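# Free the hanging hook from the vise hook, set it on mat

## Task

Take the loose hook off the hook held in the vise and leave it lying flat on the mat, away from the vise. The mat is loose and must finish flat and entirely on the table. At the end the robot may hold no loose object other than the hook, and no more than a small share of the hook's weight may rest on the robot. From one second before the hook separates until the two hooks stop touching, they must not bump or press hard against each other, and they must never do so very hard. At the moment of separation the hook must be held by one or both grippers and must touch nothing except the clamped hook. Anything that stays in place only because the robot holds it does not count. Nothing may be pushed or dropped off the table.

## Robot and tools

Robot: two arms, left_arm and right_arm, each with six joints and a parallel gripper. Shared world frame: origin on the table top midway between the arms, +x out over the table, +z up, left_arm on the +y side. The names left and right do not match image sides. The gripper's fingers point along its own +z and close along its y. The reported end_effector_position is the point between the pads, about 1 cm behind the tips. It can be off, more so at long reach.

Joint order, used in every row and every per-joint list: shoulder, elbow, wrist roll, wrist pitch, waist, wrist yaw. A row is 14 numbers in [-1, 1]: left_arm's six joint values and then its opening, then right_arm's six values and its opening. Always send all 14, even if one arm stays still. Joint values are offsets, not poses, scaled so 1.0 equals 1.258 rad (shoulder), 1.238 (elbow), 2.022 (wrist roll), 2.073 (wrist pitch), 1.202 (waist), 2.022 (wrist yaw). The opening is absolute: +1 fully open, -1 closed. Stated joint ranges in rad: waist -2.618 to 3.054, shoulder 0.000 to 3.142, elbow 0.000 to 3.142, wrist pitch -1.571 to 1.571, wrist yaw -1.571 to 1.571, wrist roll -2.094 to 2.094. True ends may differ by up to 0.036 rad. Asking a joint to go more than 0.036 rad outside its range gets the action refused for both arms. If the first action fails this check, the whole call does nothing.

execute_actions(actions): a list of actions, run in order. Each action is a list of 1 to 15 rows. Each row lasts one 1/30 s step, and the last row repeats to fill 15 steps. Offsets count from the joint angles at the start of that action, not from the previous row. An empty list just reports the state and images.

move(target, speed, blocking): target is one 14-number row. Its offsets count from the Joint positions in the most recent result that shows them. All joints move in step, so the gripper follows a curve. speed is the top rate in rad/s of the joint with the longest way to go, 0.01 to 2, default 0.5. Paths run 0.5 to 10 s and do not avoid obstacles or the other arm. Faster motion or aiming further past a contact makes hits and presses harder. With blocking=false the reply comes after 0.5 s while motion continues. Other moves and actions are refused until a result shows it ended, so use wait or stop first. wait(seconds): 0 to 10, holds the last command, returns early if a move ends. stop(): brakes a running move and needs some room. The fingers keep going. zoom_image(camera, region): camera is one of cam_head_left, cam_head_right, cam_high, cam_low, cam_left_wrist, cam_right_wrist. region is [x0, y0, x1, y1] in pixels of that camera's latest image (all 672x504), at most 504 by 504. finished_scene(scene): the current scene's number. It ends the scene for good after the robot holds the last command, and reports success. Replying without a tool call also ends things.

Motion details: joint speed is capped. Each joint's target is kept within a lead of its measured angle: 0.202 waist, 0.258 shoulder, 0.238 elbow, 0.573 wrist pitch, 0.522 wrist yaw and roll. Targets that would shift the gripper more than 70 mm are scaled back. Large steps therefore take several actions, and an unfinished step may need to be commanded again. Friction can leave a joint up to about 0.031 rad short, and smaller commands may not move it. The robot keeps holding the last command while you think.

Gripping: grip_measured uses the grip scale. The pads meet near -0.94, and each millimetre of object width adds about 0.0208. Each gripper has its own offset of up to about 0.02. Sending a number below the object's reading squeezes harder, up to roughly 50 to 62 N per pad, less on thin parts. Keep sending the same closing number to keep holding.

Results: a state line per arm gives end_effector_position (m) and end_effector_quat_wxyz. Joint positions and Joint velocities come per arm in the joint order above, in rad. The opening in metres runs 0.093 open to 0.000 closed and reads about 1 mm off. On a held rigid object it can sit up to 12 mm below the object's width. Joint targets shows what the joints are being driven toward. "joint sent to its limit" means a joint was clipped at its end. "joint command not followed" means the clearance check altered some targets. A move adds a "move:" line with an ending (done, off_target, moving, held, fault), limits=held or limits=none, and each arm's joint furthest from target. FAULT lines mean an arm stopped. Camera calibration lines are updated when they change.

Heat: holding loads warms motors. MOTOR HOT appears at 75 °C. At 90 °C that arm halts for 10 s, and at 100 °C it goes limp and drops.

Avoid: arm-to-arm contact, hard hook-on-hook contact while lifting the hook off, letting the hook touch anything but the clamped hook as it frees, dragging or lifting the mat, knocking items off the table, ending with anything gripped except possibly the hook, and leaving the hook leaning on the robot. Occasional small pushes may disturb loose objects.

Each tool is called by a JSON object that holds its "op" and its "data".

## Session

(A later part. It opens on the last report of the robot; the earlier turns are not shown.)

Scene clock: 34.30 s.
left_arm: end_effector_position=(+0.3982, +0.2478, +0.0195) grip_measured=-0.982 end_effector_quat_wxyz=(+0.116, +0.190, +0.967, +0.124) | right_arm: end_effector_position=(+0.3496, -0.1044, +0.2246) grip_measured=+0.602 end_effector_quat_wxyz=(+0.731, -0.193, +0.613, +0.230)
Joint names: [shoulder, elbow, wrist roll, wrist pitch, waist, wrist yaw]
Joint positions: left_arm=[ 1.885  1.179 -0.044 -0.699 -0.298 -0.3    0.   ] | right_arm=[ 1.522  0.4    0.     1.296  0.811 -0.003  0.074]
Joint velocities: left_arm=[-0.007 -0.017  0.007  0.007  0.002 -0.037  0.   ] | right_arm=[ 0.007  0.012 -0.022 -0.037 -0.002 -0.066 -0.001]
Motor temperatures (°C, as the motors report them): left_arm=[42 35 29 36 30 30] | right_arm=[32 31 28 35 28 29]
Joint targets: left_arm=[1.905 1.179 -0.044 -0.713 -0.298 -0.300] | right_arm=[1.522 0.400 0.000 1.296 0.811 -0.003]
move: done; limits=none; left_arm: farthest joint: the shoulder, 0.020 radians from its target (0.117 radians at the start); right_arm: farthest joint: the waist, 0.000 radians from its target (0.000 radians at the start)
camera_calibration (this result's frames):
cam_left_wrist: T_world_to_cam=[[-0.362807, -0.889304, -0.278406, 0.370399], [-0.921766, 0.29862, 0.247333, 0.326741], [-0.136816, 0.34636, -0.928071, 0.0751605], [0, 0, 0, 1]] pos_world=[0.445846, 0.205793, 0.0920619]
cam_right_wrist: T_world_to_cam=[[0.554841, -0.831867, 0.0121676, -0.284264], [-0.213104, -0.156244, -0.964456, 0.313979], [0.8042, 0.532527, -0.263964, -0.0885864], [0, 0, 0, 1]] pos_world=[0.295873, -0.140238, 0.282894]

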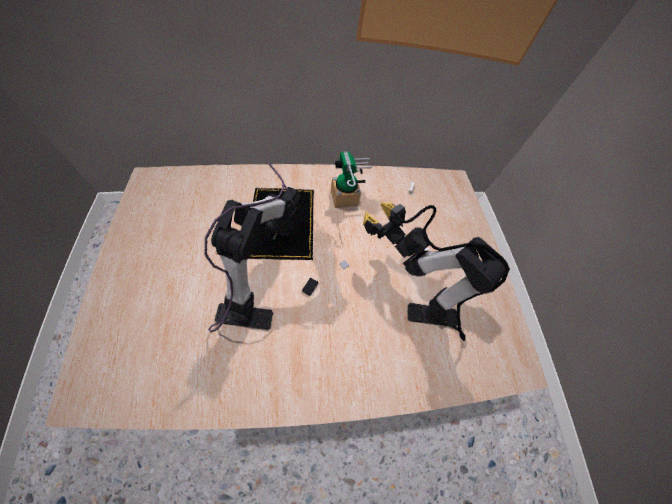

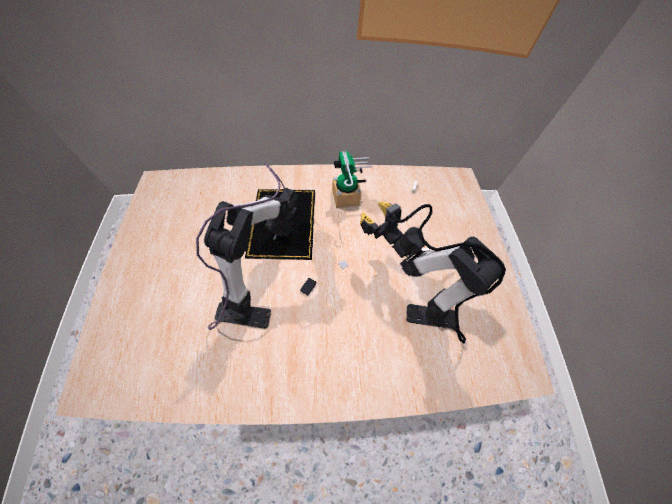

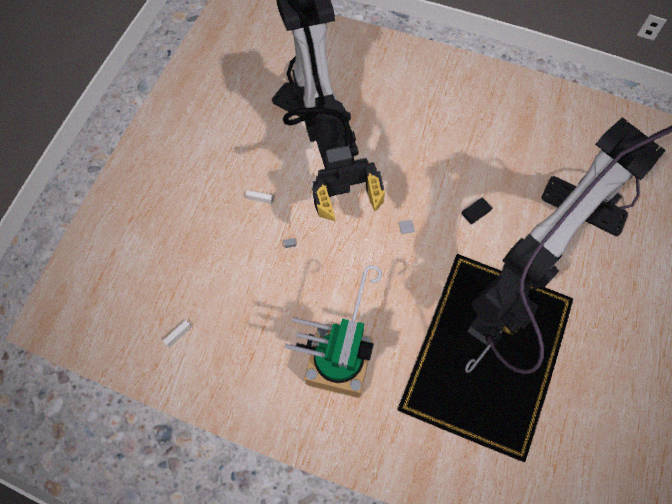

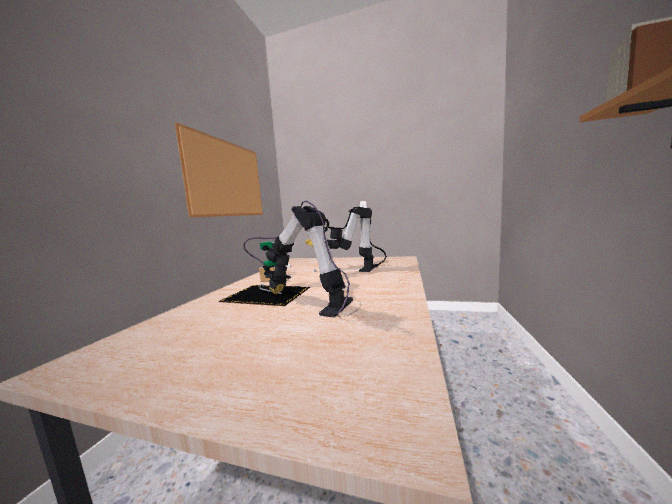

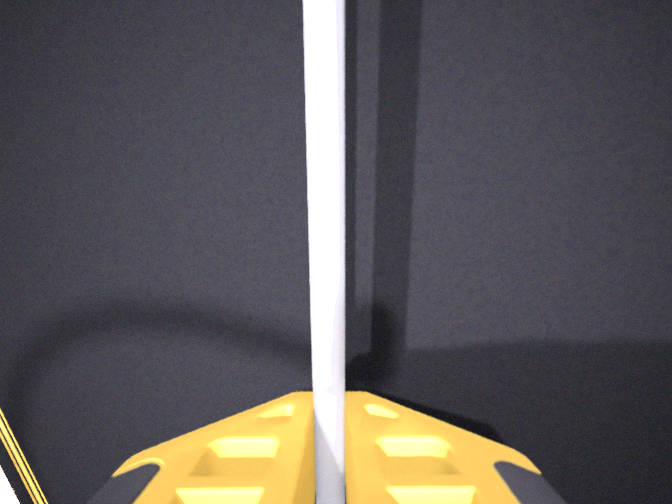

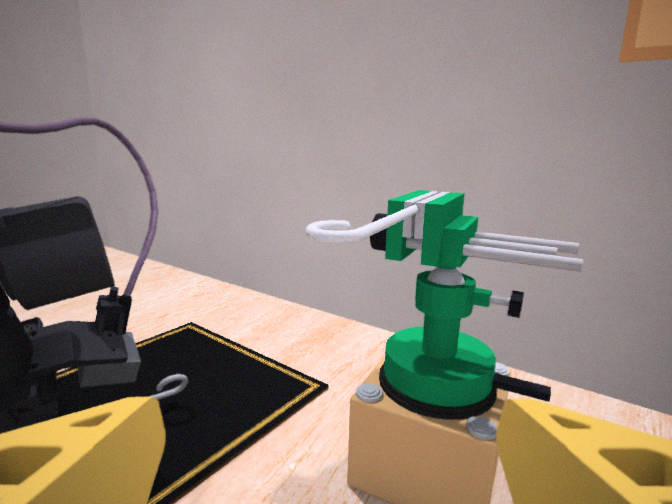

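{"op": "move", "data": {"target": [0,0,0,-0.035,0,0,-1,0,0,0,0,0,0,0.6], "speed": 0.12}}

{"op": "execute_actions", "data": {"actions": [[[0,0,0,0,0,0,-0.85,0,0,0,0,0,0,0.6],[0,0,0,0,0,0,-0.83,0,0,0,0,0,0,0.6],[0,0,0,0,0,0,-0.81,0,0,0,0,0,0,0.6],[0,0,0,0,0,0,-0.79,0,0,0,0,0,0,0.6],[0,0,0,0,0,0,-0.77,0,0,0,0,0,0,0.6],[0,0,0,0,0,0,-0.74,0,0,0,0,0,0,0.6],[0,0,0,0,0,0,-0.7,0,0,0,0,0,0,0.6],[0,0,0,0,0,0,-0.65,0,0,0,0,0,0,0.6],[0,0,0,0,0,0,-0.6,0,0,0,0,0,0,0.6]]]}}

{"op": "move", "data": {"target": [-0.15,0,0,0,0,0,-0.55,0,0,0,0,0,0,0.6], "speed": 0.3}}

Scene clock: 35.83 s.
left_arm: end_effector_position=(+0.3861, +0.2537, +0.0176) grip_measured=-0.982 end_effector_quat_wxyz=(+0.088, +0.194, +0.968, +0.131) | right_arm: end_effector_position=(+0.3496, -0.1044, +0.2246) grip_measured=+0.602 end_effector_quat_wxyz=(+0.731, -0.193, +0.613, +0.230)
Joint names: [shoulder, elbow, wrist roll, wrist pitch, waist, wrist yaw]
Joint positions: left_arm=[ 1.885  1.179 -0.044 -0.757 -0.298 -0.3    0.   ] | right_arm=[ 1.522  0.4    0.     1.296  0.811 -0.003  0.074]
Joint velocities: left_arm=[ 0.012  0.002  0.007 -0.081 -0.012  0.081  0.   ] | right_arm=[ 0.007 -0.002 -0.007 -0.037  0.002 -0.081 -0.   ]
Motor temperatures (°C, as the motors report them): left_arm=[42 35 29 35 30 30] | right_arm=[32 31 28 35 28 29]
Joint targets: left_arm=[1.885 1.179 -0.044 -0.772 -0.298 -0.300] | right_arm=[1.522 0.400 0.000 1.296 0.811 -0.003]
move: done; limits=none; left_arm: farthest joint: the wrist pitch, 0.014 radians from its target (0.072 radians at the start); right_arm: farthest joint: the waist, 0.000 radians from its target (0.000 radians at the start)
camera_calibration (this result's frames):
cam_left_wrist: T_world_to_cam=[[-0.377391, -0.882147, -0.281766, 0.37465], [-0.907451, 0.291596, 0.302496, 0.309541], [-0.184684, 0.369848, -0.910551, 0.0819431], [0, 0, 0, 1]] pos_world=[0.437416, 0.209929, 0.0865423]
cam_right_wrist: T_world_to_cam=[[0.554841, -0.831867, 0.0121676, -0.284264], [-0.213104, -0.156244, -0.964456, 0.313979], [0.8042, 0.532527, -0.263964, -0.0885864], [0, 0, 0, 1]] pos_world=[0.295873, -0.140238, 0.282894]

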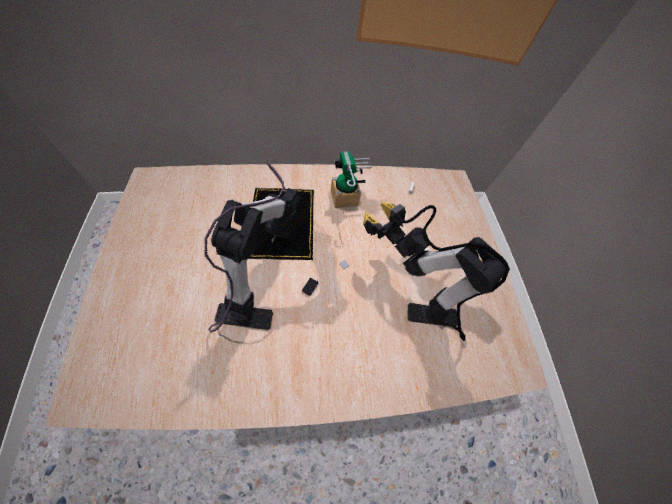

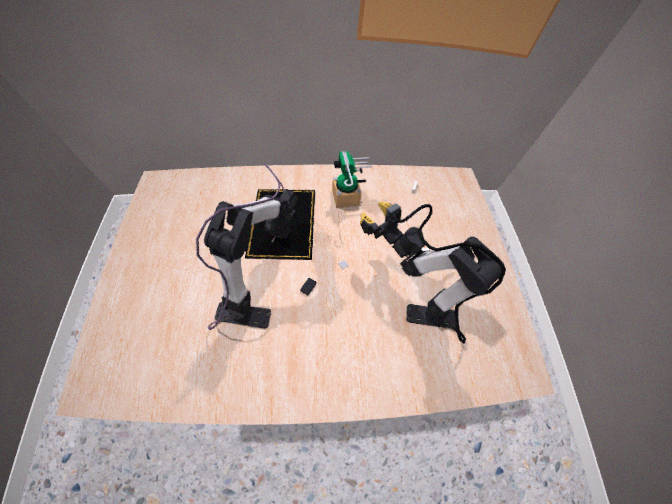

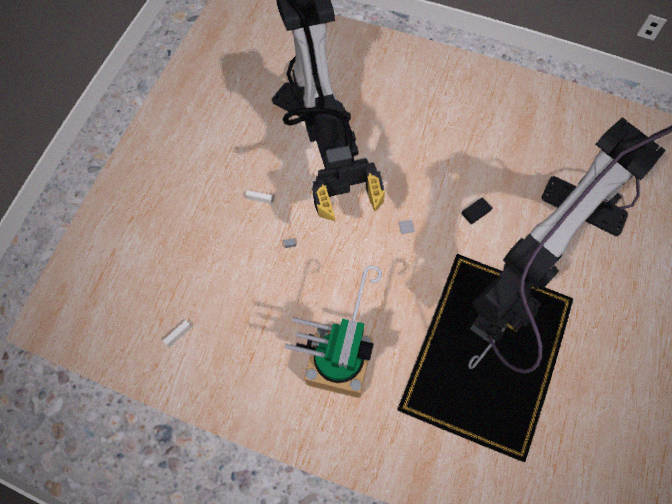

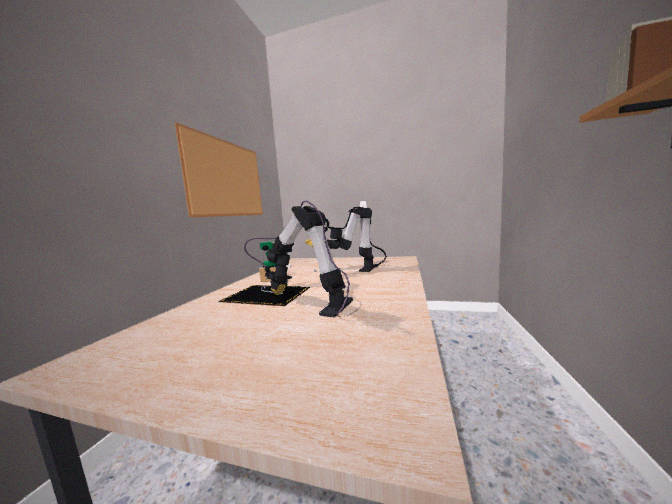

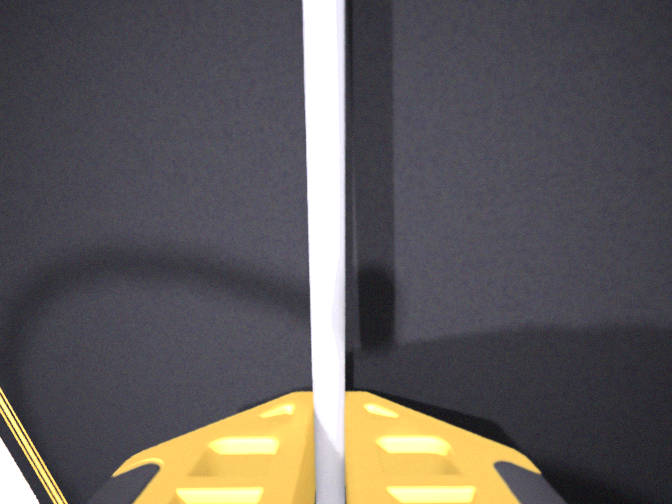

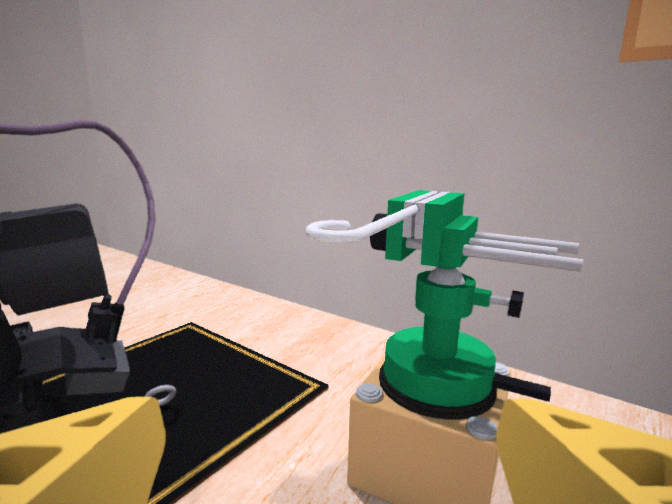

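Scene clock: 36.33 s.
left_arm: end_effector_position=(+0.3862, +0.2540, +0.0177) grip_measured=-0.603 end_effector_quat_wxyz=(+0.088, +0.194, +0.968, +0.132) | right_arm: end_effector_position=(+0.3496, -0.1044, +0.2246) grip_measured=+0.602 end_effector_quat_wxyz=(+0.731, -0.193, +0.613, +0.230)
Joint names: [shoulder, elbow, wrist roll, wrist pitch, waist, wrist yaw]
Joint positions: left_arm=[ 1.885  1.179 -0.044 -0.757 -0.298 -0.302  0.016] | right_arm=[ 1.522  0.4    0.     1.296  0.811 -0.003  0.074]
Joint velocities: left_arm=[ 0.012 -0.002 -0.022  0.007  0.007 -0.125 -0.001] | right_arm=[-0.002 -0.002  0.007 -0.037  0.017 -0.037 -0.   ]
Motor temperatures (°C, as the motors report them): left_arm=[42 35 29 35 30 30] | right_arm=[32 31 28 35 28 29]
Joint targets: left_arm=[1.885 1.179 -0.044 -0.757 -0.298 -0.300] | right_arm=[1.522 0.400 0.000 1.296 0.811 -0.003]
camera_calibration (this result's frames):
cam_left_wrist: T_world_to_cam=[[-0.376976, -0.881743, -0.283583, 0.37474], [-0.907763, 0.290897, 0.302234, 0.309848], [-0.183999, 0.371361, -0.910074, 0.0812918], [0, 0, 0, 1]] pos_world=[0.437494, 0.210102, 0.086605]
cam_right_wrist: T_world_to_cam=[[0.554841, -0.831867, 0.0121676, -0.284264], [-0.213104, -0.156244, -0.964456, 0.313979], [0.8042, 0.532527, -0.263964, -0.0885864], [0, 0, 0, 1]] pos_world=[0.295873, -0.140238, 0.282894]

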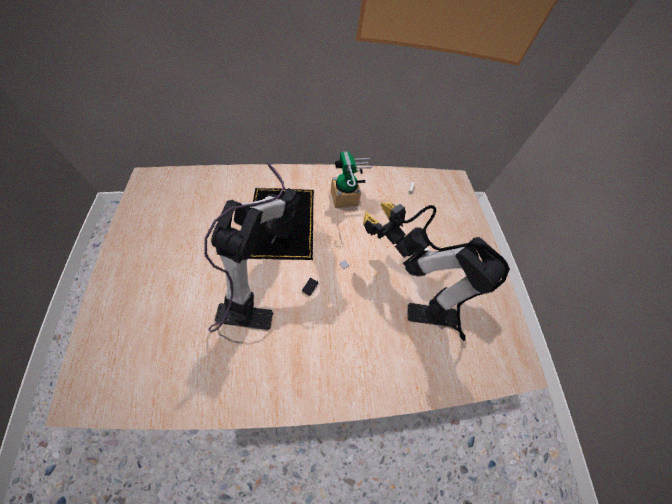

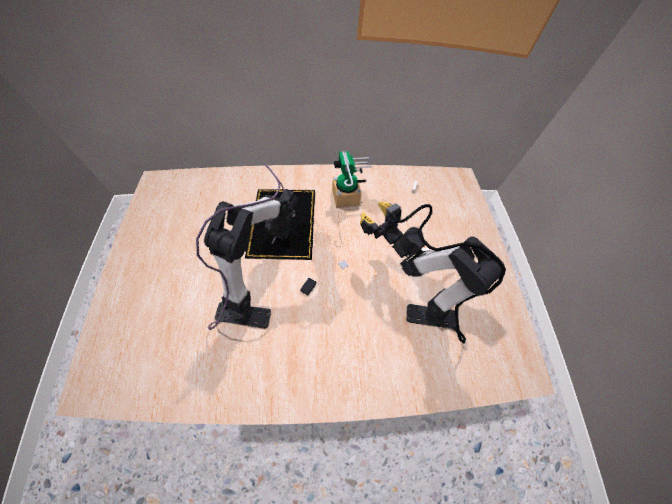

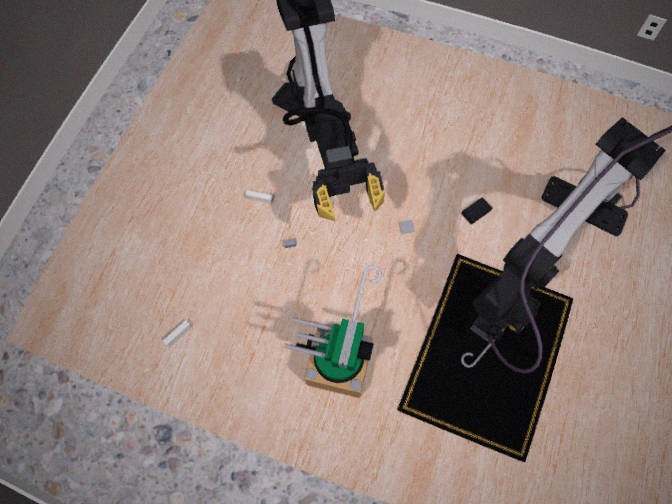

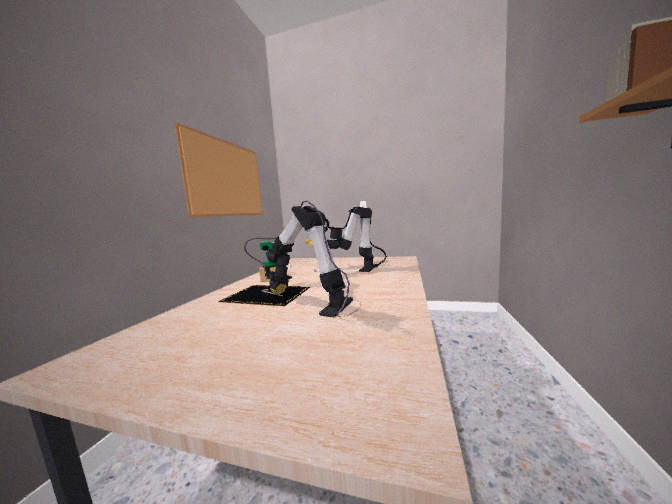

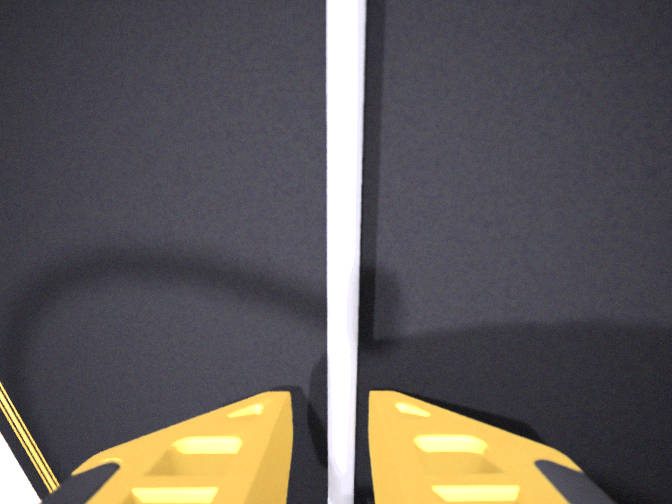

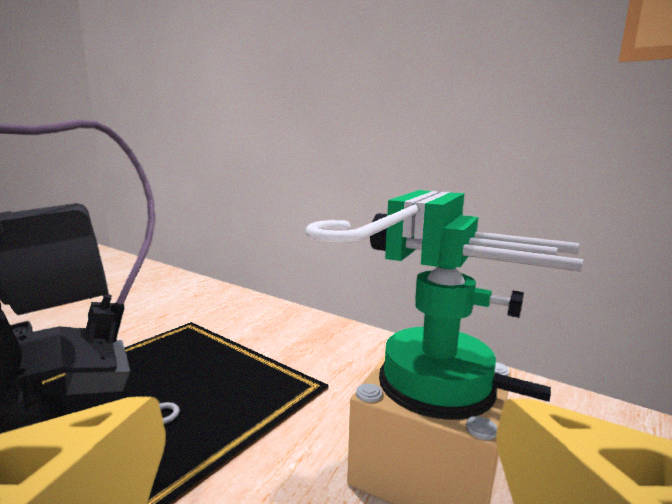

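Scene clock: 37.33 s.
left_arm: end_effector_position=(+0.3969, +0.2496, +0.0775) grip_measured=-0.552 end_effector_quat_wxyz=(+0.172, +0.179, +0.962, +0.112) | right_arm: end_effector_position=(+0.3496, -0.1044, +0.2246) grip_measured=+0.602 end_effector_quat_wxyz=(+0.731, -0.193, +0.613, +0.230)
Joint names: [shoulder, elbow, wrist roll, wrist pitch, waist, wrist yaw]
Joint positions: left_arm=[ 1.709  1.179 -0.044 -0.757 -0.298 -0.306  0.019] | right_arm=[ 1.522  0.4    0.     1.296  0.811 -0.003  0.074]
Joint velocities: left_arm=[ 0.002  0.002 -0.037 -0.066  0.017 -0.125 -0.   ] | right_arm=[-0.002 -0.002 -0.051 -0.007 -0.002  0.051 -0.001]
Motor temperatures (°C, as the motors report them): left_arm=[42 35 29 35 30 30] | right_arm=[32 31 28 35 28 29]
Joint targets: left_arm=[1.696 1.179 -0.044 -0.757 -0.298 -0.301] | right_arm=[1.522 0.400 0.000 1.296 0.811 -0.003]
move: done; limits=none; left_arm: farthest joint: the shoulder, 0.013 radians from its target (0.189 radians at the start); right_arm: farthest joint: the waist, 0.000 radians from its target (0.000 radians at the start)
camera_calibration (this result's frames):
cam_left_wrist: T_world_to_cam=[[-0.331446, -0.902608, -0.274668, 0.378264], [-0.942823, 0.306057, 0.131961, 0.326124], [-0.035045, 0.302702, -0.952441, 0.100613], [0, 0, 0, 1]] pos_world=[0.436378, 0.211156, 0.156689]
cam_right_wrist: T_world_to_cam=[[0.554841, -0.831867, 0.0121676, -0.284264], [-0.213104, -0.156244, -0.964456, 0.313979], [0.8042, 0.532527, -0.263964, -0.0885864], [0, 0, 0, 1]] pos_world=[0.295873, -0.140238, 0.282894]

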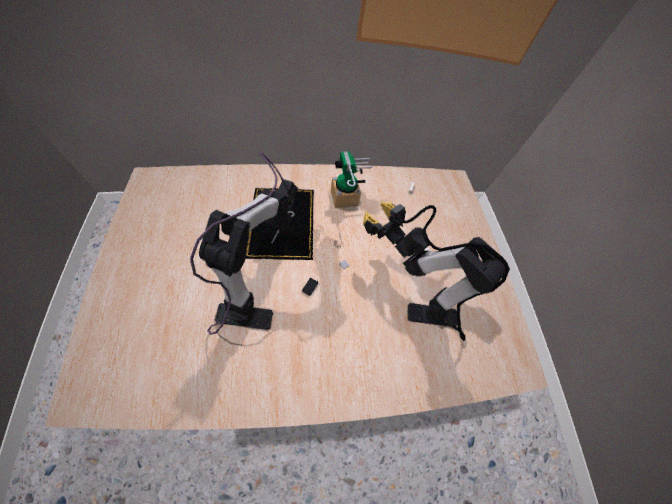

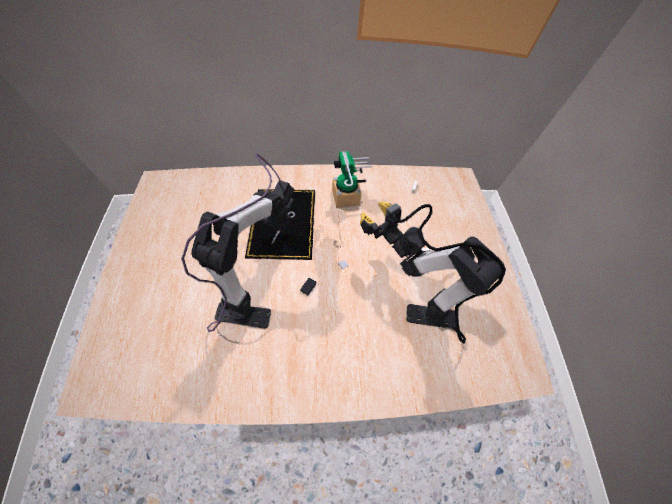

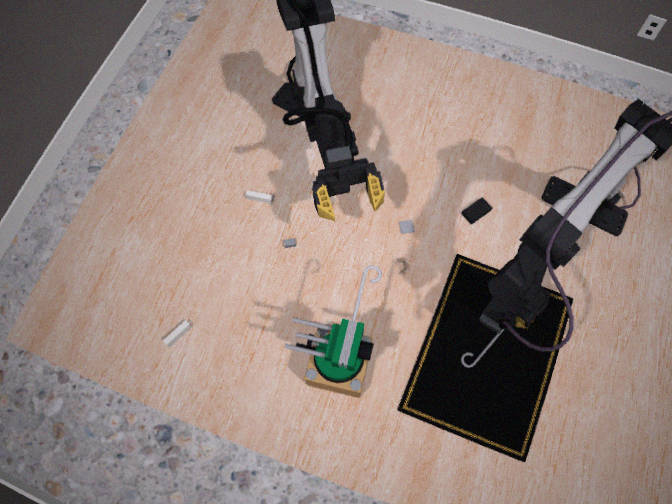

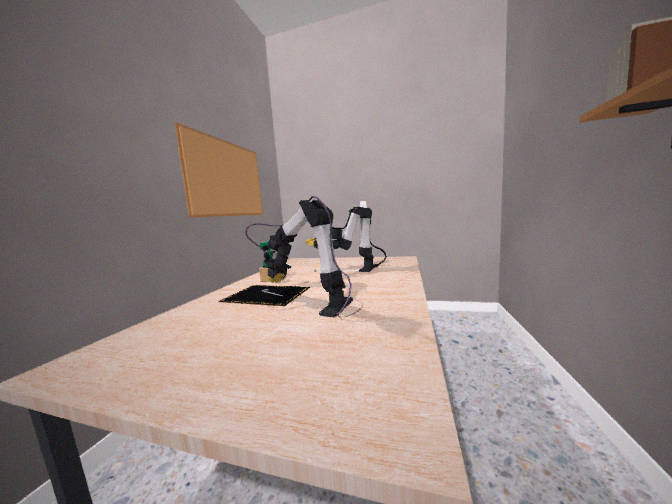

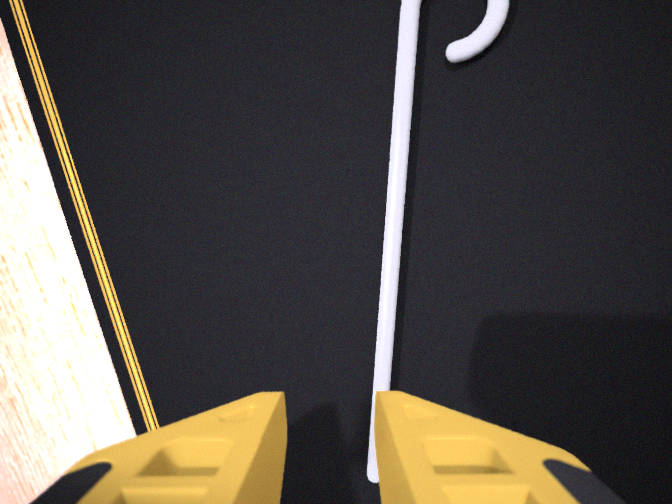

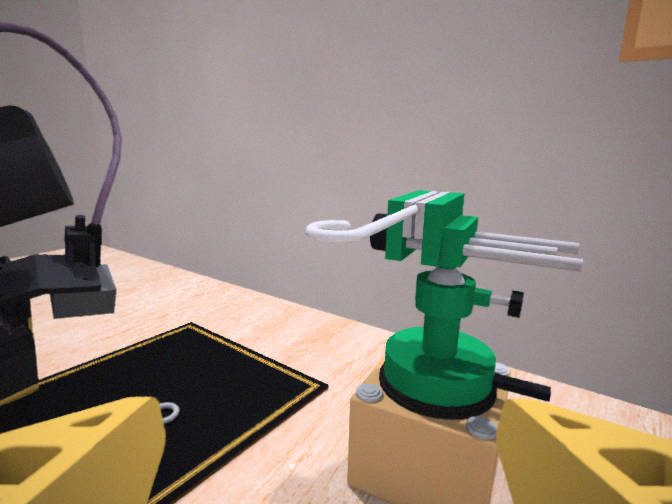

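{"op": "finished_scene", "data": {"scene": 2}}

The scene is finished: the task was done.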